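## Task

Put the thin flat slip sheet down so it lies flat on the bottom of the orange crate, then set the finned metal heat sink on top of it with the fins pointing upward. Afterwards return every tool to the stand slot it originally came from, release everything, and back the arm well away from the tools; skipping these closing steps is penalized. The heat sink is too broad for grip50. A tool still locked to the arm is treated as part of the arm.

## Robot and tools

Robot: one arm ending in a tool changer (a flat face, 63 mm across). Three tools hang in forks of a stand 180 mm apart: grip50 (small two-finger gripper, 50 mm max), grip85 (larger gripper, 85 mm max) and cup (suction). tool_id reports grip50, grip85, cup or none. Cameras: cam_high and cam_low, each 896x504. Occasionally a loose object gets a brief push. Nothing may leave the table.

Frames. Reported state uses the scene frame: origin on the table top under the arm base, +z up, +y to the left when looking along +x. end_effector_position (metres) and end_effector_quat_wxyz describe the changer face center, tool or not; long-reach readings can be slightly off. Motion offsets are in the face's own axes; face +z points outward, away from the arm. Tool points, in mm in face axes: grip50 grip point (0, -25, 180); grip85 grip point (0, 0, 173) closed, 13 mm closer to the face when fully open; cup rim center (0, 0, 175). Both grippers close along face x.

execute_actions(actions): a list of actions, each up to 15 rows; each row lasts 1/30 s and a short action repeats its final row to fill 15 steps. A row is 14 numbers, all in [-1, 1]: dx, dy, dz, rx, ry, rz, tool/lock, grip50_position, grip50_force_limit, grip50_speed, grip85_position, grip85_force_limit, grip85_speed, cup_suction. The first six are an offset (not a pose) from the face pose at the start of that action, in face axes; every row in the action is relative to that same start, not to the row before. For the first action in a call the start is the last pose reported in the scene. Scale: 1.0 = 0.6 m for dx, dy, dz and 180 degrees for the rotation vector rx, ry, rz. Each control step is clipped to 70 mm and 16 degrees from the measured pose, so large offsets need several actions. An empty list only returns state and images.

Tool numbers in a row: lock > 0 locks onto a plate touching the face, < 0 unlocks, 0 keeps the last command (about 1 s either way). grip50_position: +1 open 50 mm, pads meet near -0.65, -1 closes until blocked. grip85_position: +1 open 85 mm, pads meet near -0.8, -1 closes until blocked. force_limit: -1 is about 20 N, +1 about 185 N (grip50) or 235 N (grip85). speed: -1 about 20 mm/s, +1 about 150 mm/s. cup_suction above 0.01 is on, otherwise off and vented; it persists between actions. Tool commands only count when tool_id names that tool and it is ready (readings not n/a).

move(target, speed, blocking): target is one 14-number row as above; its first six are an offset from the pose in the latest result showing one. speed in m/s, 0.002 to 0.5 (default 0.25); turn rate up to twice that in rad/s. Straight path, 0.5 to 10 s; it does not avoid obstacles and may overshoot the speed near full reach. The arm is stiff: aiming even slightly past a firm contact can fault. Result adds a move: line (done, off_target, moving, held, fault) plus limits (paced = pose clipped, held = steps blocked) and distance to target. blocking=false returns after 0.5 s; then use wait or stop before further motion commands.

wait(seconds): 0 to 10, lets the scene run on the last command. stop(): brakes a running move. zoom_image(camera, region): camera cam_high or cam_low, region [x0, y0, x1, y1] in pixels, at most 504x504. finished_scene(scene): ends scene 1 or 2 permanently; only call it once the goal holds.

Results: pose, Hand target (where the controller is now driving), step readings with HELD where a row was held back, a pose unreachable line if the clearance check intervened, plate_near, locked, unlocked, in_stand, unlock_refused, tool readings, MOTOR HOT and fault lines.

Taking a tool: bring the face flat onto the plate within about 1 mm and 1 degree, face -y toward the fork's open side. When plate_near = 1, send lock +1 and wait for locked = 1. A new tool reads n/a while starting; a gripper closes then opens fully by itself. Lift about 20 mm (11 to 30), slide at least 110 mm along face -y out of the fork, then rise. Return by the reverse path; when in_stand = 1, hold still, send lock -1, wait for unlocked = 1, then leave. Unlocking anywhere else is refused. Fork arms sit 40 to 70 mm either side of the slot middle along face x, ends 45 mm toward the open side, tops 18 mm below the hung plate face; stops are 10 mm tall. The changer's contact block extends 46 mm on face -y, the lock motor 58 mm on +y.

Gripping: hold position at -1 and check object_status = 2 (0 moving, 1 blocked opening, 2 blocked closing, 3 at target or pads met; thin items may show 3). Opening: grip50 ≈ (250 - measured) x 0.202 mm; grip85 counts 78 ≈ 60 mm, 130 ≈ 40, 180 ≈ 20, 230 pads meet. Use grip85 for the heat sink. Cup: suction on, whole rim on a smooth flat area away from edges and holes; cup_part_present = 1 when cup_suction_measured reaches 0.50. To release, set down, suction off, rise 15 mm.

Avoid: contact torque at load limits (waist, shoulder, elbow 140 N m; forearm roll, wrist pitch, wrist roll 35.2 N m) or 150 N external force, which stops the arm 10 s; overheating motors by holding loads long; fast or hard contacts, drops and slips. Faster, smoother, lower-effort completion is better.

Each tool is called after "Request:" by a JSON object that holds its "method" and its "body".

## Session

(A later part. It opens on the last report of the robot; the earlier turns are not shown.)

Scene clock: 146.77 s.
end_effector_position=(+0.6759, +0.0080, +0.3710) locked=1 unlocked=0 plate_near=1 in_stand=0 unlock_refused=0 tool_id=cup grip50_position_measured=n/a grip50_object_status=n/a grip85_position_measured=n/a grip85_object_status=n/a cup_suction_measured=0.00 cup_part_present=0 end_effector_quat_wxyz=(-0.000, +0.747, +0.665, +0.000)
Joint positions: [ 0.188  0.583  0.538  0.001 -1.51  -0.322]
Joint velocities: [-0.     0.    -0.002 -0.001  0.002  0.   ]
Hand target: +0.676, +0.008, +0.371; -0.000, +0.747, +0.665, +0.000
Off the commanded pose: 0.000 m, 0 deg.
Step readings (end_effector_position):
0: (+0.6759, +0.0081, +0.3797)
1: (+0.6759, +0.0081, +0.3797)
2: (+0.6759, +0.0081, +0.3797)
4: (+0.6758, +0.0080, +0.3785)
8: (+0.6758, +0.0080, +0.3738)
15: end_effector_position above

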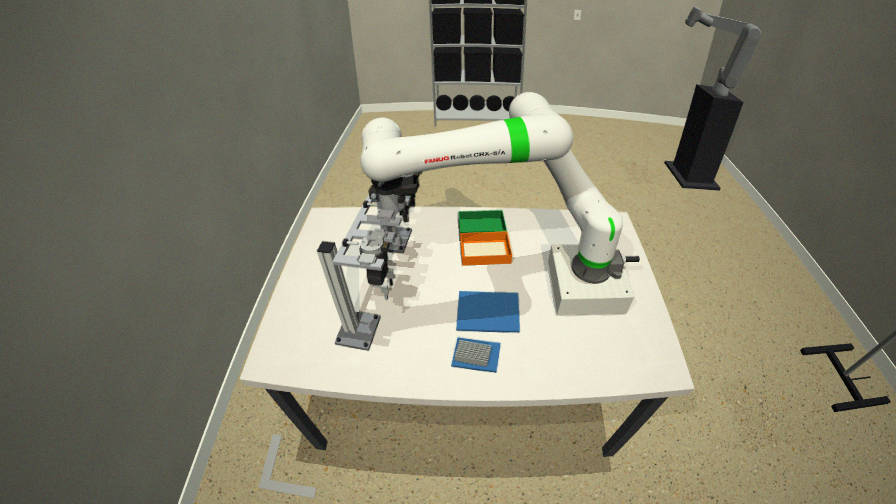

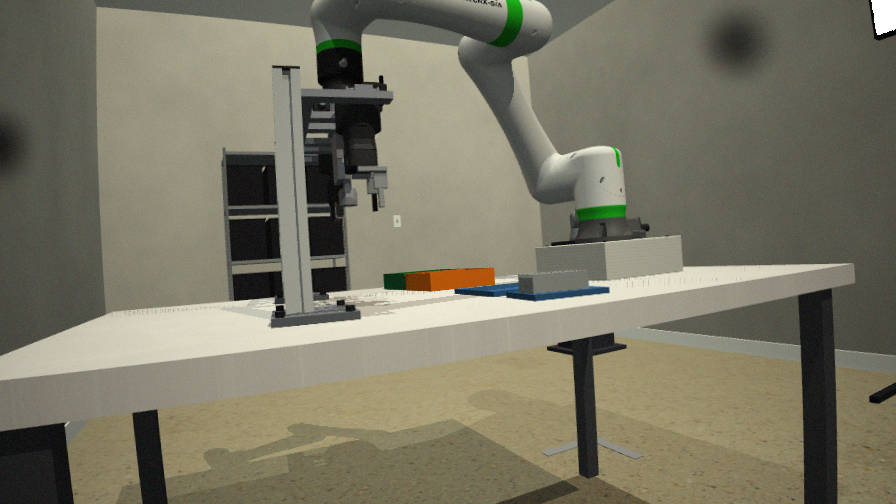

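Request:
{"method": "execute_actions", "body": {"actions": [[[0,0,0.0009,0,0,0,0,1,0,0,1,0,0,0],[0,0,0.0027,0,0,0,0,1,0,0,1,0,0,0],[0,0,0.005,0,0,0,0,1,0,0,1,0,0,0],[0,0,0.0073,0,0,0,0,1,0,0,1,0,0,0],[0,0,0.0095,0,0,0,0,1,0,0,1,0,0,0],[0,0,0.0113,0,0,0,0,1,0,0,1,0,0,0],[0,0,0.0126,0,0,0,0,1,0,0,1,0,0,0],[0,0,0.0135,0,0,0,0,1,0,0,1,0,0,0],[0,0,0.014,0,0,0,0,1,0,0,1,0,0,0],[0,0,0.0142,0,0,0,0,1,0,0,1,0,0,0],[0,0,0.0142,0,0,0,0,1,0,0,1,0,0,0],[0,0,0.0142,0,0,0,0,1,0,0,1,0,0,0],[0,0,0.0142,0,0,0,0,1,0,0,1,0,0,0],[0,0,0.0142,0,0,0,0,1,0,0,1,0,0,0],[0,0,0.0142,0,0,0,-1,1,0,0,1,0,0,0]]]}}

Scene clock: 149.10 s.
end_effector_position=(+0.6758, +0.0080, +0.3625) locked=1 unlocked=0 plate_near=1 in_stand=1 unlock_refused=0 tool_id=cup grip50_position_measured=n/a grip50_object_status=n/a grip85_position_measured=n/a grip85_object_status=n/a cup_suction_measured=0.00 cup_part_present=0 end_effector_quat_wxyz=(-0.000, +0.747, +0.665, +0.000)
Joint positions: [ 0.188  0.585  0.521  0.001 -1.491 -0.322]
Joint velocities: [-0.     0.002 -0.004 -0.001  0.003  0.   ]
Hand target: +0.676, +0.008, +0.363; -0.000, +0.747, +0.665, +0.000
Off the commanded pose: 0.000 m, 0 deg.
Step readings (end_effector_position):
0: (+0.6759, +0.0080, +0.3709)
1: (+0.6759, +0.0080, +0.3709)
2: (+0.6759, +0.0080, +0.3707)
4: (+0.6759, +0.0080, +0.3694)
8: (+0.6758, +0.0080, +0.3648)
15: end_effector_position above

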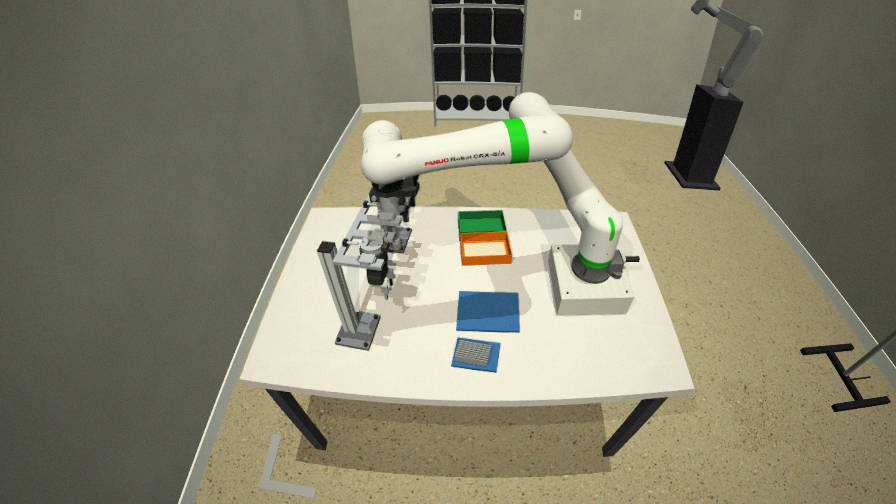

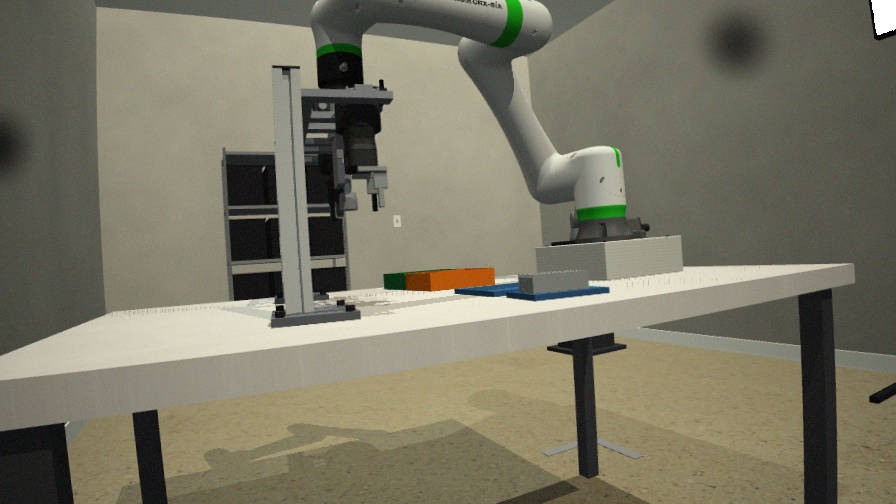

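Request:
{"method": "execute_actions", "body": {"actions": []}}

Scene clock: 152.60 s.
end_effector_position=(+0.6758, +0.0080, +0.3625) locked=0 unlocked=1 plate_near=1 in_stand=1 unlock_refused=0 tool_id=none grip50_position_measured=n/a grip50_object_status=n/a grip85_position_measured=n/a grip85_object_status=n/a cup_suction_measured=n/a cup_part_present=n/a end_effector_quat_wxyz=(-0.000, +0.747, +0.665, +0.000)
Joint positions: [ 0.188  0.585  0.521  0.001 -1.491 -0.322]
Joint velocities: [ 0. -0.  0.  0. -0.  0.]
Hand target: +0.676, +0.008, +0.363; -0.000, +0.747, +0.665, +0.000
Off the commanded pose: 0.000 m, 0 deg.

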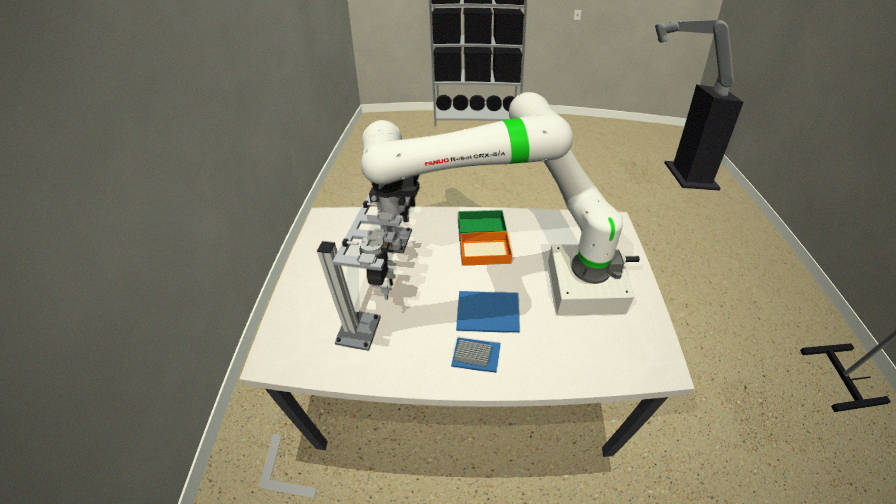

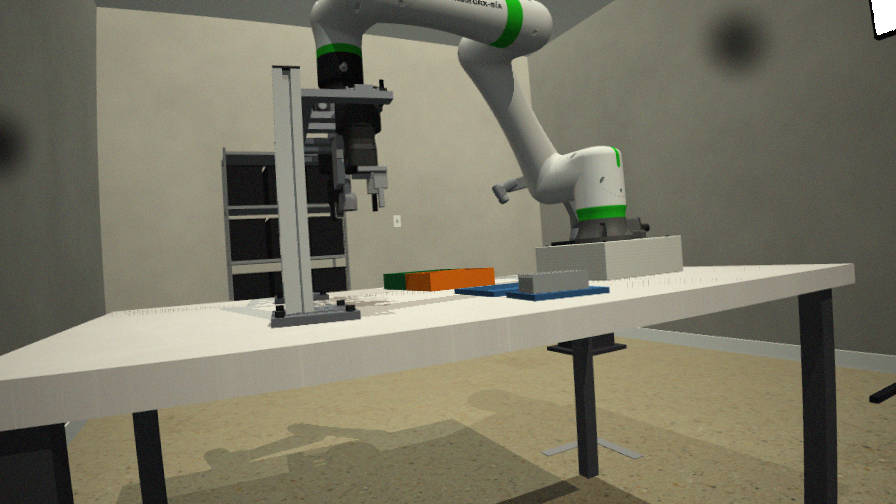

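Request:
{"method": "execute_actions", "body": {"actions": [[[0,0,-0.001,0,0,0,0,1,0,0,1,0,0,0],[0,0,-0.0035,0,0,0,0,1,0,0,1,0,0,0],[0,0,-0.0075,0,0,0,0,1,0,0,1,0,0,0],[0,0,-0.0125,0,0,0,0,1,0,0,1,0,0,0],[0,0,-0.0182,0,0,0,0,1,0,0,1,0,0,0],[0,0,-0.0242,0,0,0,0,1,0,0,1,0,0,0],[0,0,-0.03,0,0,0,0,1,0,0,1,0,0,0],[0,0,-0.0352,0,0,0,0,1,0,0,1,0,0,0],[0,0,-0.0393,0,0,0,0,1,0,0,1,0,0,0],[0,0,-0.0421,0,0,0,0,1,0,0,1,0,0,0],[0,0,-0.0433,0,0,0,0,1,0,0,1,0,0,0]]]}}

Scene clock: 154.47 s.
end_effector_position=(+0.6758, +0.0080, +0.3884) locked=0 unlocked=1 plate_near=0 in_stand=0 unlock_refused=0 tool_id=none grip50_position_measured=n/a grip50_object_status=n/a grip85_position_measured=n/a grip85_object_status=n/a cup_suction_measured=n/a cup_part_present=n/a end_effector_quat_wxyz=(+0.000, +0.747, +0.665, +0.001)
Joint positions: [ 0.188  0.581  0.575  0.001 -1.548 -0.322]
Joint velocities: [-0.     0.     0.018  0.002 -0.019 -0.   ]
Hand target: +0.676, +0.008, +0.388; -0.000, +0.747, +0.665, +0.000
Off the commanded pose: 0.000 m, 0 deg.
Step readings (end_effector_position):
0: (+0.6758, +0.0080, +0.3625)
1: (+0.6759, +0.0080, +0.3625)
2: (+0.6759, +0.0080, +0.3628)
4: (+0.6759, +0.0080, +0.3648)
8: (+0.6758, +0.0080, +0.3750)
15: end_effector_position above

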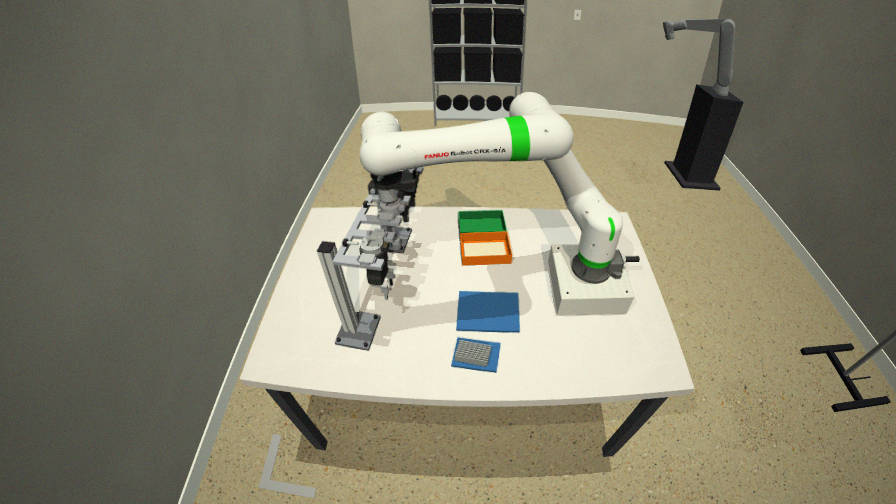

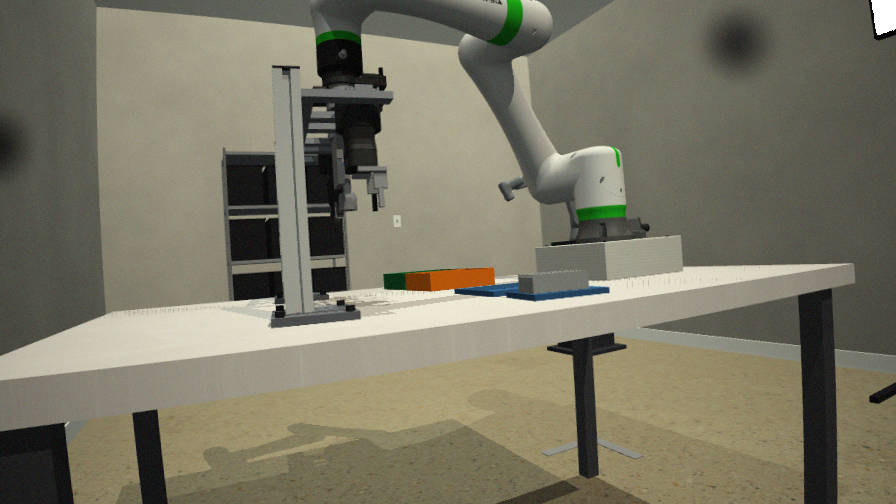

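Request:
{"method": "execute_actions", "body": {"actions": []}}

Request:
{"method": "zoom_image", "body": {"camera": "cam_high", "region": [375, 188, 405, 214]}}

Scene clock: 156.53 s.
end_effector_position=(+0.6759, +0.0080, +0.3885) locked=0 unlocked=1 plate_near=0 in_stand=0 unlock_refused=0 tool_id=none grip50_position_measured=n/a grip50_object_status=n/a grip85_position_measured=n/a grip85_object_status=n/a cup_suction_measured=n/a cup_part_present=n/a end_effector_quat_wxyz=(-0.000, +0.747, +0.665, +0.000)
Joint positions: [ 0.188  0.581  0.576  0.001 -1.549 -0.322]
Joint velocities: [-0.001 -0.001 -0.     0.    -0.     0.001]
Hand target: +0.676, +0.008, +0.388; -0.000, +0.747, +0.665, +0.000
Off the commanded pose: 0.000 m, 0 deg.

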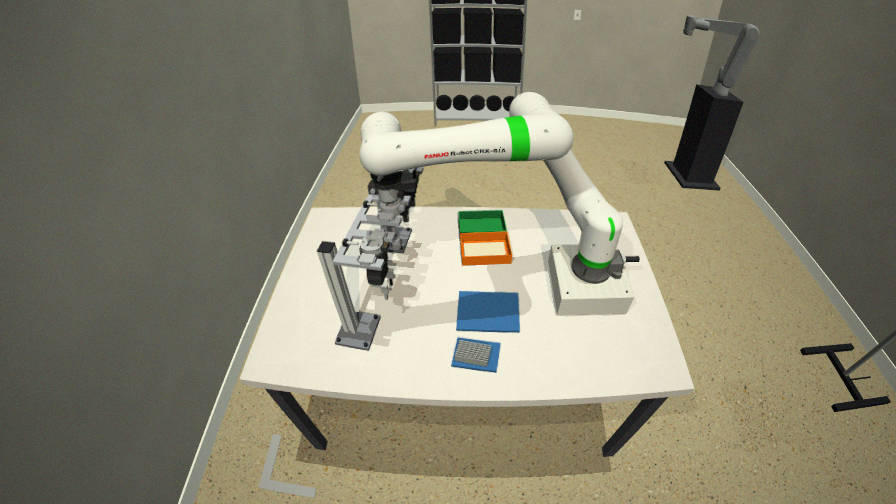

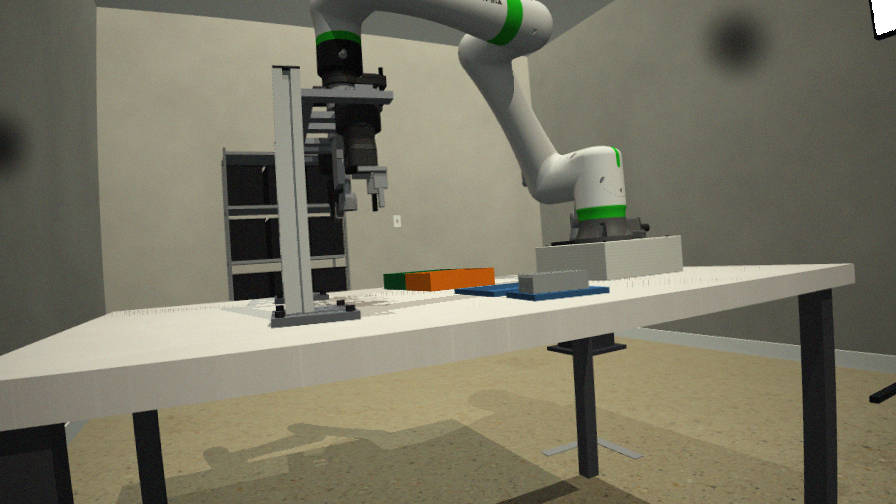

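Region (375, 188, 405, 214) of cam_high's 896x504 image, scaled by 16.800, with more detail than that image has; it fills the top 437 rows of this view, and the rest is white.

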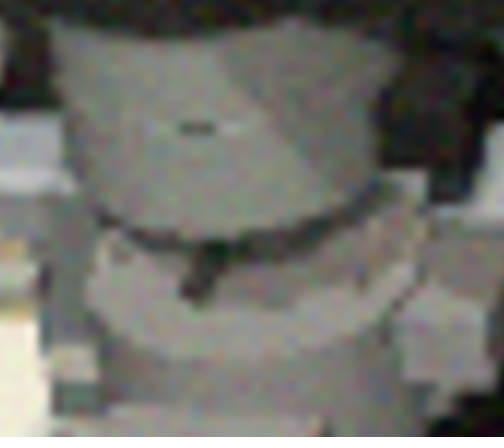

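Request:
{"method": "move", "body": {"target": [-0.3009, 0.00067, 0.01417, 0, 0, 0, 0, 1, 0, 0, 1, 0, 0, 0], "speed": 0.28}}

Request:
{"method": "zoom_image", "body": {"camera": "cam_high", "region": [390, 157, 420, 183]}}

Request:
{"method": "zoom_image", "body": {"camera": "cam_high", "region": [370, 188, 410, 218]}}

Scene clock: 161.50 s.
end_effector_position=(+0.6550, -0.1714, +0.3800) locked=0 unlocked=1 plate_near=0 in_stand=0 unlock_refused=0 tool_id=none grip50_position_measured=n/a grip50_object_status=n/a grip85_position_measured=n/a grip85_object_status=n/a cup_suction_measured=n/a cup_part_present=n/a end_effector_quat_wxyz=(+0.000, +0.747, +0.665, +0.000)
Joint positions: [-0.083  0.587  0.564 -0.003 -1.532 -0.051]
Joint velocities: [-0.     0.001  0.001 -0.001 -0.001  0.001]
Hand target: +0.655, -0.171, +0.380; +0.000, +0.747, +0.665, +0.000
Off the commanded pose: 0.000 m, 0 deg.
move: done

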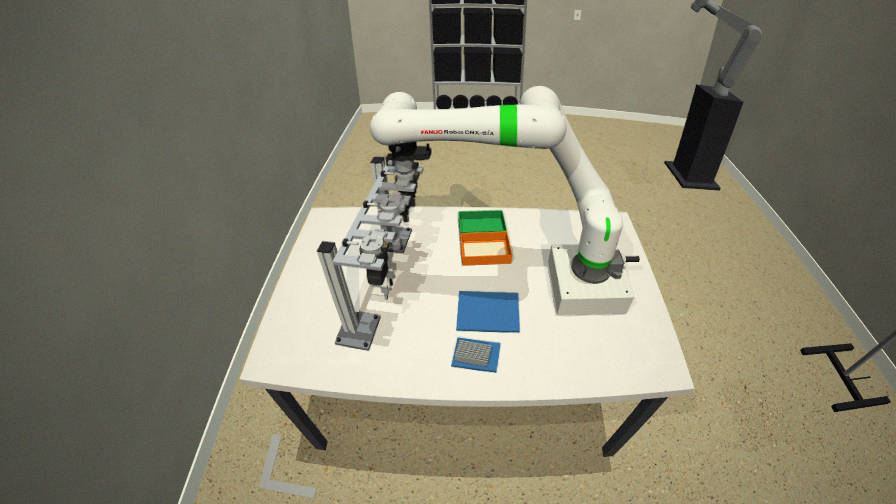

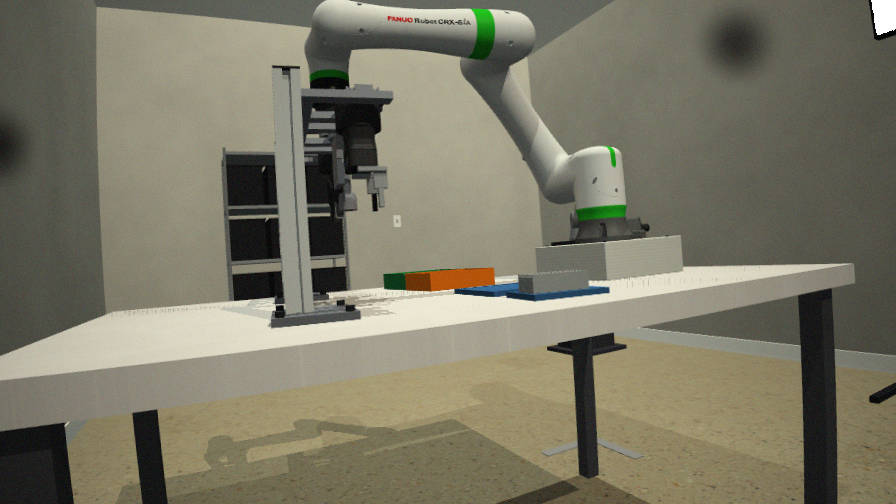

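Region (390, 157, 420, 183) of cam_high's 896x504 image, scaled by 16.800, with more detail than that image has; it fills the top 437 rows of this view, and the rest is white.

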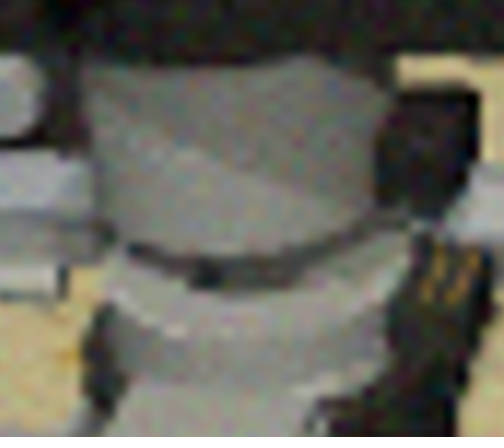

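Region (370, 188, 410, 218) of cam_high's 896x504 image, scaled by 12.600, with more detail than that image has; it fills the top 378 rows of this view, and the rest is white.

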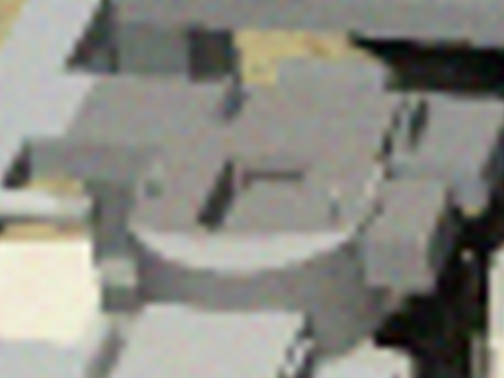

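Request:
{"method": "execute_actions", "body": {"actions": [[[0.0001,-0.0001,0.0008,0,0,0,0,1,0,0,1,0,0,0],[0.0002,-0.0002,0.0022,0,0,0,0,1,0,0,1,0,0,0],[0.0002,-0.0002,0.0038,0,0,0,0,1,0,0,1,0,0,0],[0.0002,-0.0002,0.0054,0,0,0,0,1,0,0,1,0,0,0],[0.0002,-0.0002,0.0068,0,0,0,0,1,0,0,1,0,0,0],[0.0002,-0.0002,0.008,0,0,0,0,1,0,0,1,0,0,0],[0.0002,-0.0002,0.0089,0,0,0,0,1,0,0,1,0,0,0],[0.0002,-0.0002,0.0095,0,0,0,0,1,0,0,1,0,0,0],[0.0002,-0.0002,0.0098,0,0,0,0,1,0,0,1,0,0,0],[0.0002,-0.0002,0.0098,0,0,0,0,1,0,0,1,0,0,0],[0.0002,-0.0002,0.0098,0,0,0,0,1,0,0,1,0,0,0],[0.0002,-0.0002,0.0098,0,0,0,0,1,0,0,1,0,0,0],[0.0002,-0.0002,0.0098,0,0,0,0,1,0,0,1,0,0,0],[0.0002,-0.0002,0.0098,0,0,0,0,1,0,0,1,0,0,0],[0.0002,-0.0002,0.0088,0,0,0,0,1,0,0,1,0,0,0]]]}}

Scene clock: 166.37 s.
end_effector_position=(+0.6549, -0.1713, +0.3742) locked=0 unlocked=1 plate_near=0 in_stand=0 unlock_refused=0 tool_id=none grip50_position_measured=n/a grip50_object_status=n/a grip85_position_measured=n/a grip85_object_status=n/a cup_suction_measured=n/a cup_part_present=n/a end_effector_quat_wxyz=(+0.000, +0.747, +0.665, +0.000)
Joint positions: [-0.083  0.587  0.551 -0.003 -1.519 -0.051]
Joint velocities: [ 0.002 -0.    -0.001 -0.001 -0.     0.   ]
Hand target: +0.655, -0.171, +0.375; +0.000, +0.747, +0.665, +0.000
Off the commanded pose: 0.001 m, 0 deg.
Step readings (end_effector_position):
0: (+0.6550, -0.1715, +0.3799)
1: (+0.6550, -0.1715, +0.3799)
2: (+0.6550, -0.1715, +0.3799)
4: (+0.6548, -0.1714, +0.3788)
8: (+0.6548, -0.1715, +0.3757)
15: end_effector_position above

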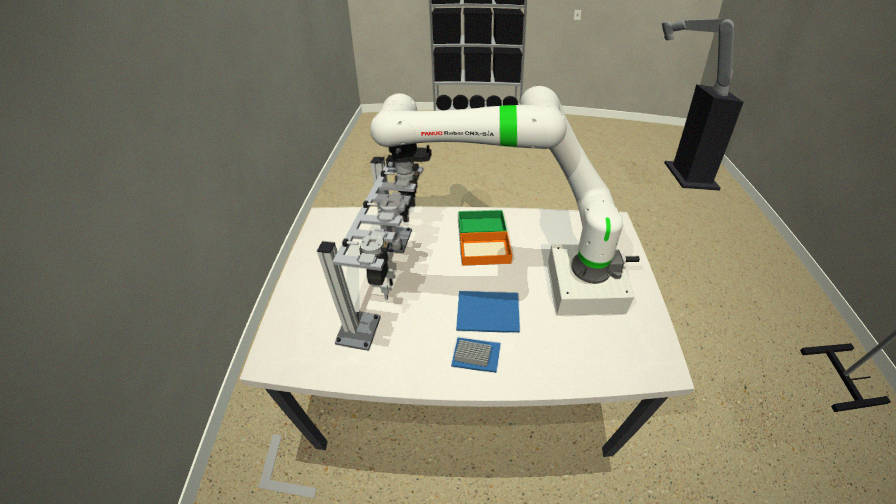

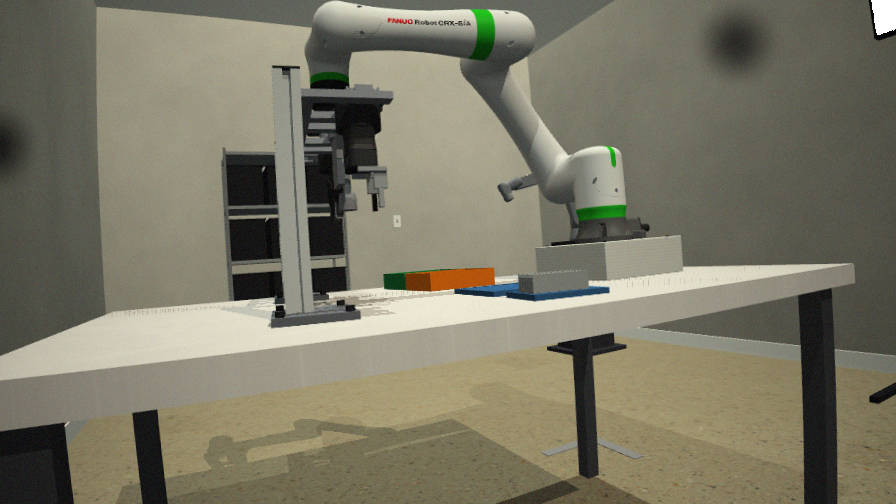

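Request:
{"method": "execute_actions", "body": {"actions": []}}

Scene clock: 171.67 s.
end_effector_position=(+0.6549, -0.1712, +0.3747) locked=0 unlocked=1 plate_near=0 in_stand=0 unlock_refused=0 tool_id=none grip50_position_measured=n/a grip50_object_status=n/a grip85_position_measured=n/a grip85_object_status=n/a cup_suction_measured=n/a cup_part_present=n/a end_effector_quat_wxyz=(+0.000, +0.747, +0.665, +0.000)
Joint positions: [-0.083  0.587  0.552 -0.003 -1.52  -0.051]
Joint velocities: [ 0.001  0.    -0.    -0.002  0.     0.   ]
Hand target: +0.655, -0.171, +0.375; +0.000, +0.747, +0.665, +0.000
Off the commanded pose: 0.000 m, 0 deg.

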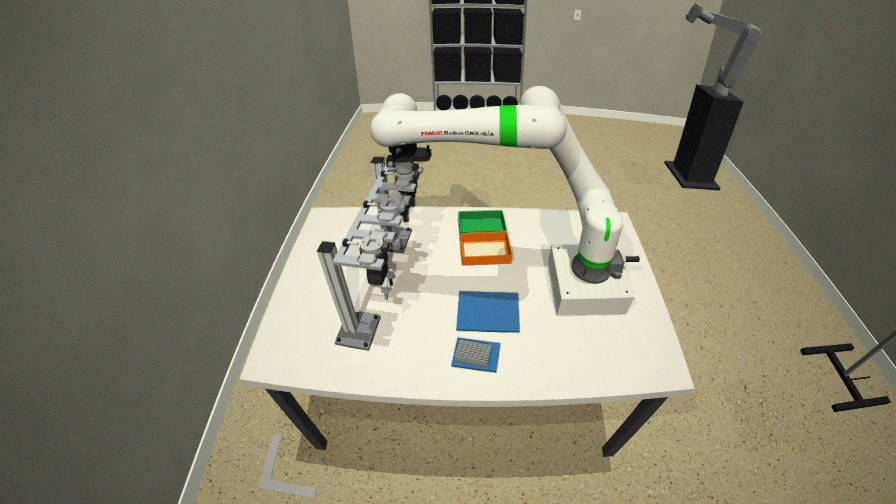

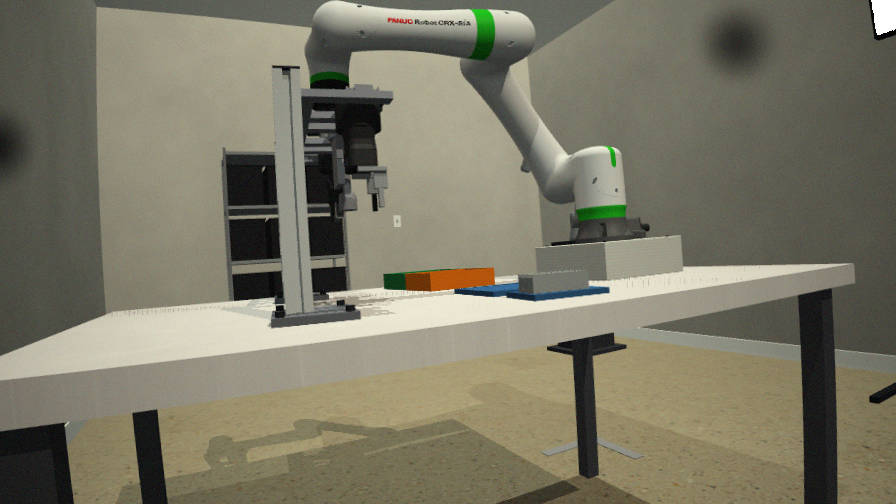

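Request:
{"method": "execute_actions", "body": {"actions": [[[0,0,0.0006,0,0,0,0,0,0,0,1,0,0,0],[0,0,0.0012,0,0,0,0,0,0,0,1,0,0,0],[0,0,0.0018,0,0,0,0,0,0,0,1,0,0,0],[0,0,0.0024,0,0,0,0,0,0,0,1,0,0,0],[0,0,0.003,0,0,0,0,0,0,0,1,0,0,0],[0,0,0.0036,0,0,0,0,0,0,0,1,0,0,0],[0,0,0.0042,0,0,0,0,0,0,0,1,0,0,0],[0,0,0.0047,0,0,0,0,0,0,0,1,0,0,0],[0,0,0.0047,0,0,0,0,0,0,0,1,0,0,0],[0,0,0.0047,0,0,0,0,0,0,0,1,0,0,0],[0,0,0.0047,0,0,0,0,0,0,0,1,0,0,0],[0,0,0.0047,0,0,0,0,0,0,0,1,0,0,0],[0,0,0.0047,0,0,0,0,0,0,0,1,0,0,0],[0,0,0.0047,0,0,0,0,0,0,0,1,0,0,0],[0,0,0.004,0,0,0,0,0,0,0,1,0,0,0]]]}}

Scene clock: 173.73 s.
end_effector_position=(+0.6549, -0.1712, +0.3719) locked=0 unlocked=1 plate_near=0 in_stand=0 unlock_refused=0 tool_id=none grip50_position_measured=n/a grip50_object_status=n/a grip85_position_measured=n/a grip85_object_status=n/a cup_suction_measured=n/a cup_part_present=n/a end_effector_quat_wxyz=(+0.000, +0.747, +0.665, +0.000)
Joint positions: [-0.083  0.587  0.546 -0.003 -1.514 -0.051]
Joint velocities: [ 0.003  0.    -0.001 -0.002 -0.    -0.   ]
Hand target: +0.655, -0.171, +0.372; +0.000, +0.747, +0.665, +0.000
Off the commanded pose: 0.000 m, 0 deg.
Step readings (end_effector_position):
0: (+0.6549, -0.1712, +0.3747)
1: (+0.6549, -0.1712, +0.3747)
2: (+0.6549, -0.1712, +0.3747)
4: (+0.6548, -0.1712, +0.3744)
8: (+0.6549, -0.1712, +0.3730)
15: end_effector_position above

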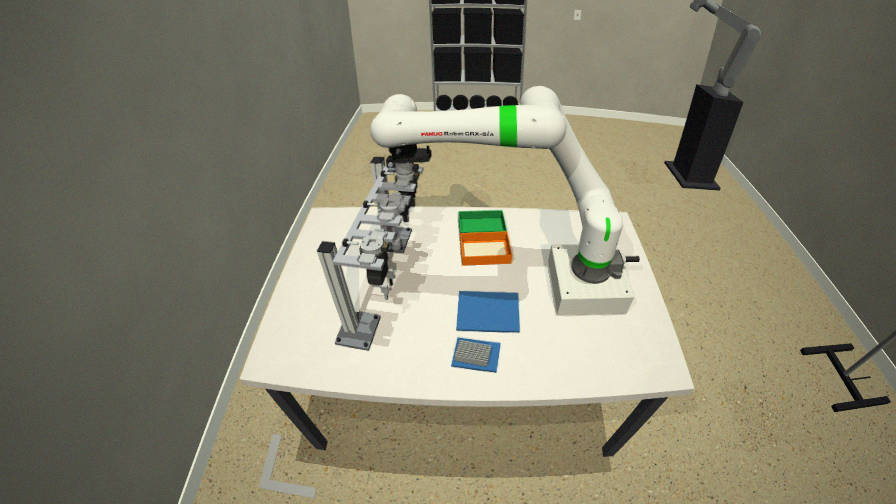

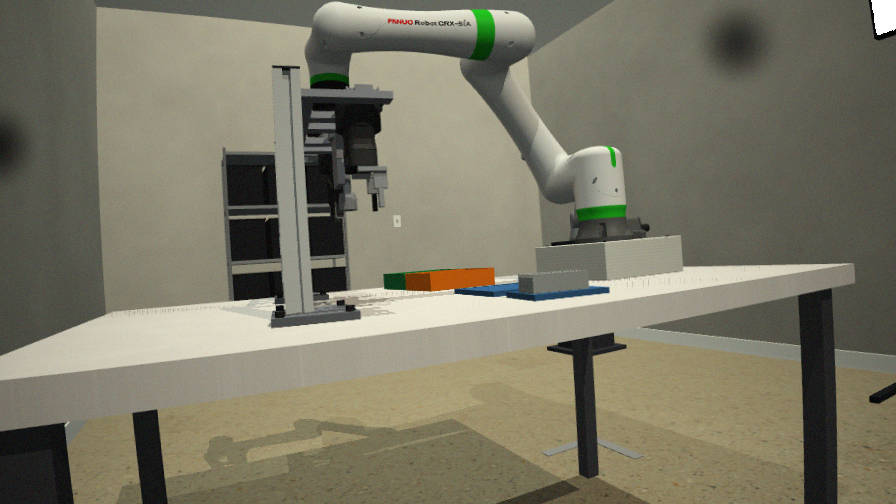

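Request:
{"method": "execute_actions", "body": {"actions": [[[0,0,0.0,0,0,0,0,0,0,0,1,0,0,0],[0,0,0.0006,0,0,0,0,0,0,0,1,0,0,0],[0,0,0.0012,0,0,0,0,0,0,0,1,0,0,0],[0,0,0.0018,0,0,0,0,0,0,0,1,0,0,0],[0,0,0.0024,0,0,0,0,0,0,0,1,0,0,0],[0,0,0.003,0,0,0,0,0,0,0,1,0,0,0],[0,0,0.0035,0,0,0,0,0,0,0,1,0,0,0],[0,0,0.004,0,0,0,0,0,0,0,1,0,0,0],[0,0,0.004,0,0,0,0,0,0,0,1,0,0,0],[0,0,0.004,0,0,0,0,0,0,0,1,0,0,0],[0,0,0.004,0,0,0,0,0,0,0,1,0,0,0],[0,0,0.004,0,0,0,0,0,0,0,1,0,0,0],[0,0,0.004,0,0,0,0,0,0,0,1,0,0,0],[0,0,0.004,0,0,0,0,0,0,0,1,0,0,0],[0,0,0.0033,0,0,0,0,0,0,0,1,0,0,0]]]}}

Scene clock: 175.90 s.
end_effector_position=(+0.6549, -0.1712, +0.3696) locked=0 unlocked=1 plate_near=0 in_stand=0 unlock_refused=0 tool_id=none grip50_position_measured=n/a grip50_object_status=n/a grip85_position_measured=n/a grip85_object_status=n/a cup_suction_measured=n/a cup_part_present=n/a end_effector_quat_wxyz=(+0.000, +0.747, +0.665, +0.000)
Joint positions: [-0.083  0.588  0.541 -0.003 -1.508 -0.051]
Joint velocities: [ 0.001  0.    -0.    -0.002 -0.    -0.   ]
Hand target: +0.655, -0.171, +0.370; +0.000, +0.747, +0.665, +0.000
Off the commanded pose: 0.000 m, 0 deg.
Step readings (end_effector_position):
0: (+0.6549, -0.1712, +0.3723)
1: (+0.6549, -0.1712, +0.3723)
2: (+0.6549, -0.1712, +0.3723)
4: (+0.6548, -0.1712, +0.3720)
8: (+0.6549, -0.1712, +0.3704)
15: end_effector_position above

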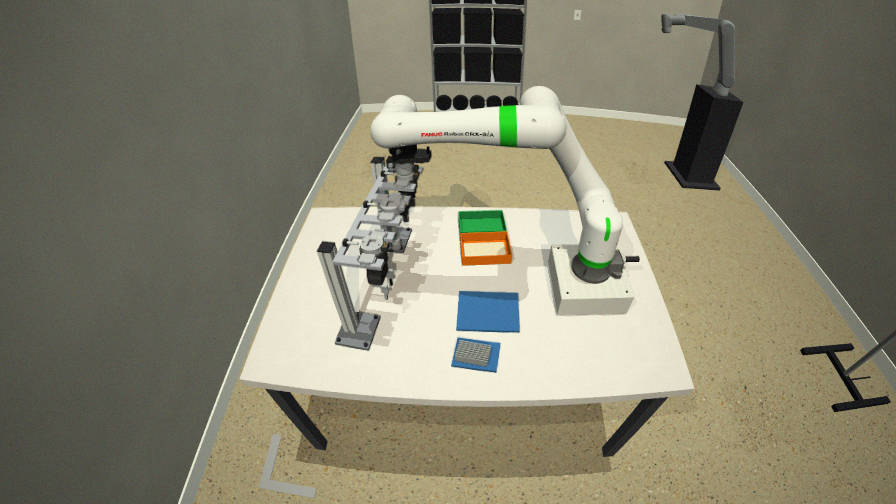

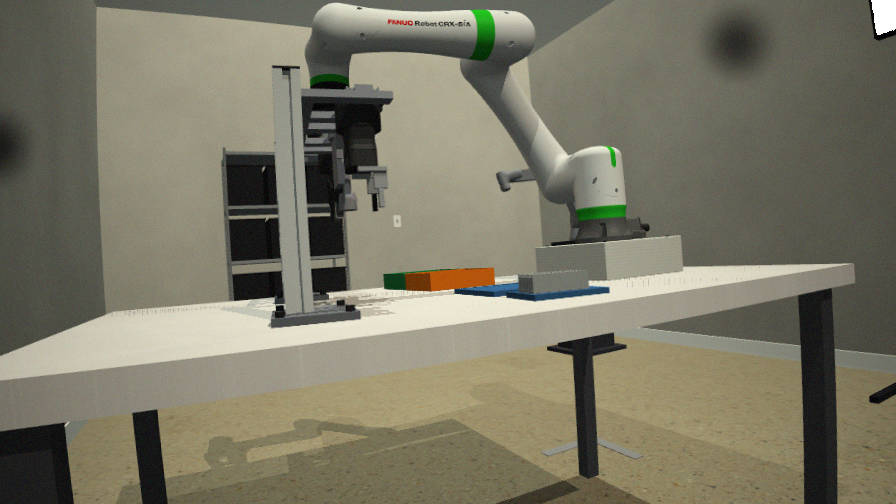

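Request:
{"method": "execute_actions", "body": {"actions": [[[0,0,0.0,0,0,0,0,0,0,0,1,0,0,0],[0,0,0.0006,0,0,0,0,0,0,0,1,0,0,0],[0,0,0.0012,0,0,0,0,0,0,0,1,0,0,0],[0,0,0.0018,0,0,0,0,0,0,0,1,0,0,0],[0,0,0.0024,0,0,0,0,0,0,0,1,0,0,0],[0,0,0.003,0,0,0,0,0,0,0,1,0,0,0],[0,0,0.0035,0,0,0,0,0,0,0,1,0,0,0],[0,0,0.004,0,0,0,0,0,0,0,1,0,0,0],[0,0,0.004,0,0,0,0,0,0,0,1,0,0,0],[0,0,0.004,0,0,0,0,0,0,0,1,0,0,0],[0,0,0.004,0,0,0,0,0,0,0,1,0,0,0],[0,0,0.004,0,0,0,0,0,0,0,1,0,0,0],[0,0,0.004,0,0,0,0,0,0,0,1,0,0,0],[0,0,0.004,0,0,0,0,0,0,0,1,0,0,0],[0,0,0.0033,0,0,0,0,0,0,0,1,0,0,0]]]}}

Scene clock: 177.90 s.
end_effector_position=(+0.6549, -0.1712, +0.3673) locked=0 unlocked=1 plate_near=0 in_stand=0 unlock_refused=0 tool_id=none grip50_position_measured=n/a grip50_object_status=n/a grip85_position_measured=n/a grip85_object_status=n/a cup_suction_measured=n/a cup_part_present=n/a end_effector_quat_wxyz=(+0.000, +0.747, +0.665, +0.000)
Joint positions: [-0.083  0.588  0.536 -0.003 -1.503 -0.051]
Joint velocities: [-0.001  0.     0.001 -0.002  0.002 -0.   ]
Hand target: +0.655, -0.171, +0.368; +0.000, +0.747, +0.665, +0.000
Off the commanded pose: 0.000 m, 0 deg.
Step readings (end_effector_position):
0: (+0.6549, -0.1712, +0.3700)
1: (+0.6549, -0.1712, +0.3700)
2: (+0.6549, -0.1712, +0.3700)
4: (+0.6548, -0.1712, +0.3697)
8: (+0.6548, -0.1712, +0.3683)
15: end_effector_position above

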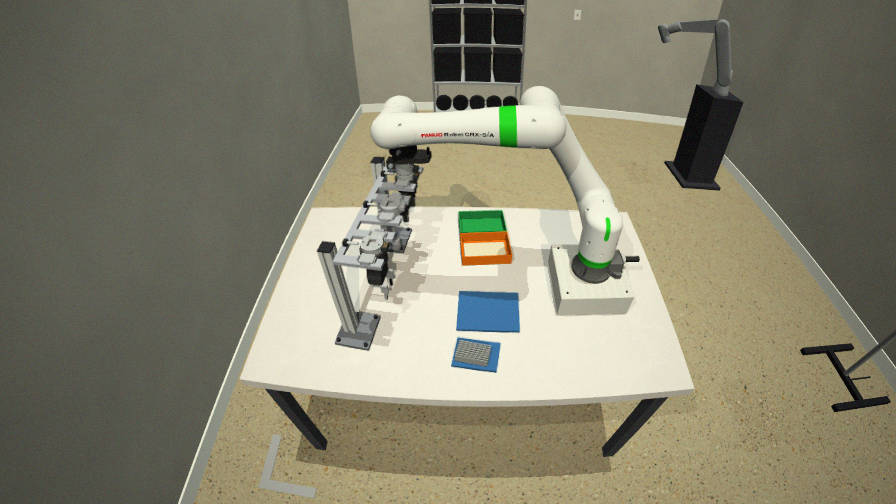

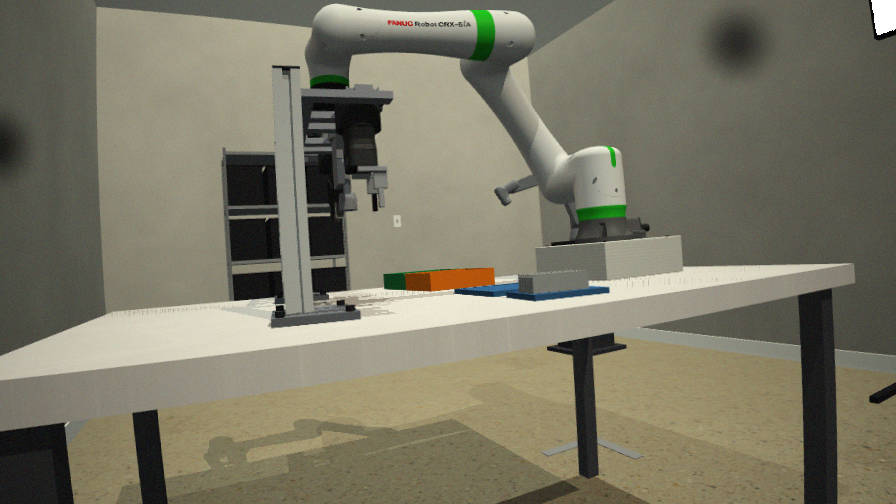

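Request:
{"method": "execute_actions", "body": {"actions": [[[0,0,0.0,0,0,0,0,0,0,0,1,0,0,0],[0,0,0.0006,0,0,0,0,0,0,0,1,0,0,0],[0,0,0.0012,0,0,0,0,0,0,0,1,0,0,0],[0,0,0.0018,0,0,0,0,0,0,0,1,0,0,0],[0,0,0.0024,0,0,0,0,0,0,0,1,0,0,0],[0,0,0.003,0,0,0,0,0,0,0,1,0,0,0],[0,0,0.0035,0,0,0,0,0,0,0,1,0,0,0],[0,0,0.004,0,0,0,0,0,0,0,1,0,0,0],[0,0,0.004,0,0,0,0,0,0,0,1,0,0,0],[0,0,0.004,0,0,0,0,0,0,0,1,0,0,0],[0,0,0.004,0,0,0,0,0,0,0,1,0,0,0],[0,0,0.004,0,0,0,0,0,0,0,1,0,0,0],[0,0,0.004,0,0,0,0,0,0,0,1,0,0,0],[0,0,0.004,0,0,0,0,0,0,0,1,0,0,0],[0,0,0.0033,0,0,0,0,0,0,0,1,0,0,0]]]}}

Scene clock: 179.97 s.
end_effector_position=(+0.6549, -0.1712, +0.3650) locked=0 unlocked=1 plate_near=0 in_stand=1 unlock_refused=0 tool_id=none grip50_position_measured=n/a grip50_object_status=n/a grip85_position_measured=n/a grip85_object_status=n/a cup_suction_measured=n/a cup_part_present=n/a end_effector_quat_wxyz=(+0.000, +0.747, +0.665, +0.000)
Joint positions: [-0.083  0.588  0.532 -0.003 -1.498 -0.051]
Joint velocities: [ 0.    -0.     0.    -0.001 -0.    -0.   ]
Hand target: +0.655, -0.171, +0.365; +0.000, +0.747, +0.665, +0.000
Off the commanded pose: 0.000 m, 0 deg.
Step readings (end_effector_position):
0: (+0.6549, -0.1712, +0.3676)
1: (+0.6549, -0.1712, +0.3676)
2: (+0.6549, -0.1712, +0.3676)
4: (+0.6548, -0.1712, +0.3673)
8: (+0.6549, -0.1712, +0.3658)
15: end_effector_position above

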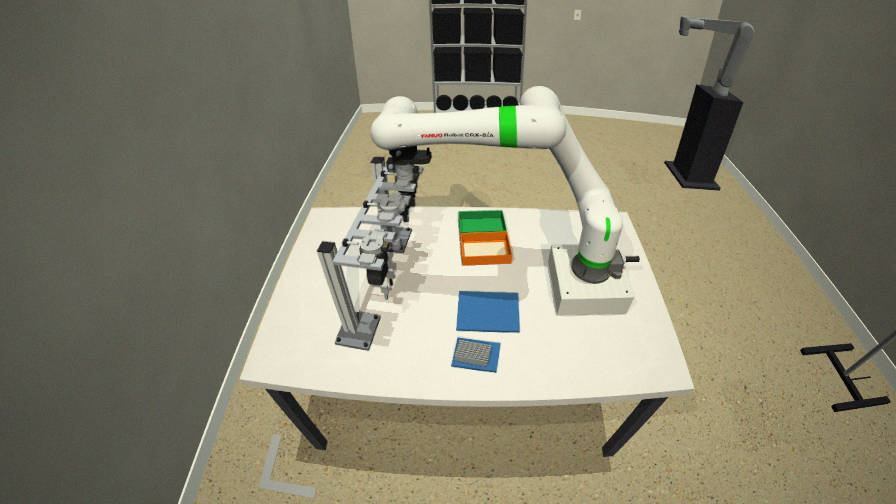

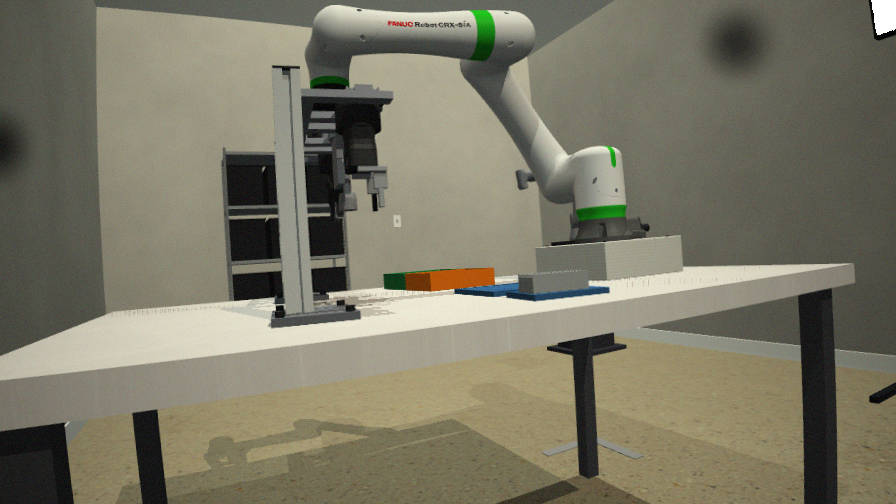

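Request:
{"method": "execute_actions", "body": {"actions": [[[0,0,0.0,0,0,0,0,0,0,0,1,0,0,0],[0,0,0.0006,0,0,0,0,0,0,0,1,0,0,0],[0,0,0.0012,0,0,0,0,0,0,0,1,0,0,0],[0,0,0.0018,0,0,0,0,0,0,0,1,0,0,0],[0,0,0.0024,0,0,0,0,0,0,0,1,0,0,0],[0,0,0.003,0,0,0,0,0,0,0,1,0,0,0],[0,0,0.0035,0,0,0,0,0,0,0,1,0,0,0],[0,0,0.004,0,0,0,0,0,0,0,1,0,0,0],[0,0,0.004,0,0,0,0,0,0,0,1,0,0,0],[0,0,0.004,0,0,0,0,0,0,0,1,0,0,0],[0,0,0.004,0,0,0,0,0,0,0,1,0,0,0],[0,0,0.004,0,0,0,0,0,0,0,1,0,0,0],[0,0,0.004,0,0,0,0,0,0,0,1,0,0,0],[0,0,0.004,0,0,0,0,0,0,0,1,0,0,0],[0,0,0.004,0,0,0,1,0,0,0,1,0,0,0]]]}}

Scene clock: 182.27 s.
end_effector_position=(+0.6549, -0.1712, +0.3626) locked=0 unlocked=0 plate_near=0 in_stand=1 unlock_refused=0 tool_id=none grip50_position_measured=n/a grip50_object_status=n/a grip85_position_measured=n/a grip85_object_status=n/a cup_suction_measured=n/a cup_part_present=n/a end_effector_quat_wxyz=(+0.000, +0.747, +0.665, +0.000)
Joint positions: [-0.083  0.589  0.527 -0.003 -1.493 -0.051]
Joint velocities: [-0.     0.    -0.001  0.     0.001 -0.   ]
Hand target: +0.655, -0.171, +0.363; +0.000, +0.747, +0.665, +0.000
Off the commanded pose: 0.000 m, 0 deg.
Step readings (end_effector_position):
0: (+0.6549, -0.1712, +0.3653)
1: (+0.6549, -0.1712, +0.3653)
2: (+0.6549, -0.1712, +0.3653)
4: (+0.6548, -0.1712, +0.3650)
8: (+0.6548, -0.1712, +0.3636)
15: end_effector_position above

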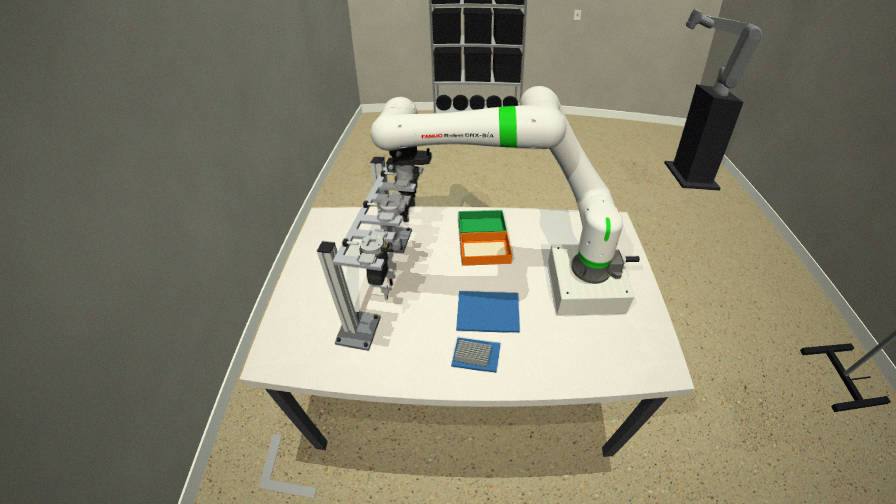

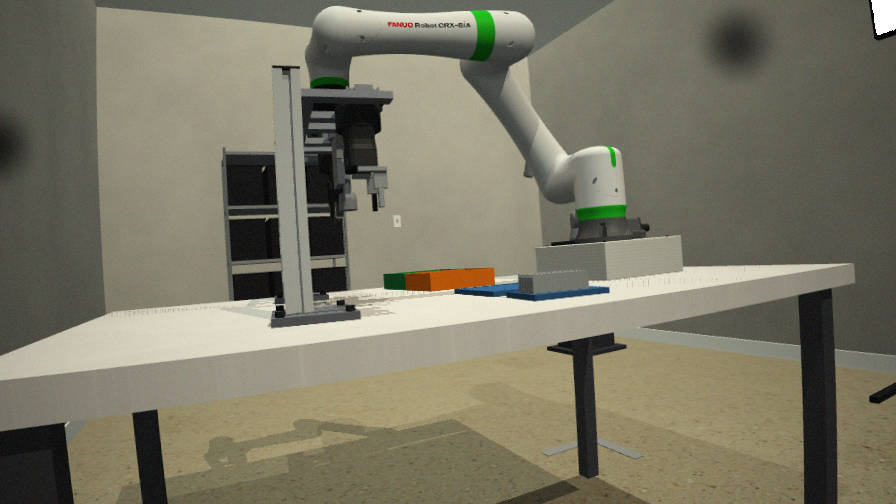

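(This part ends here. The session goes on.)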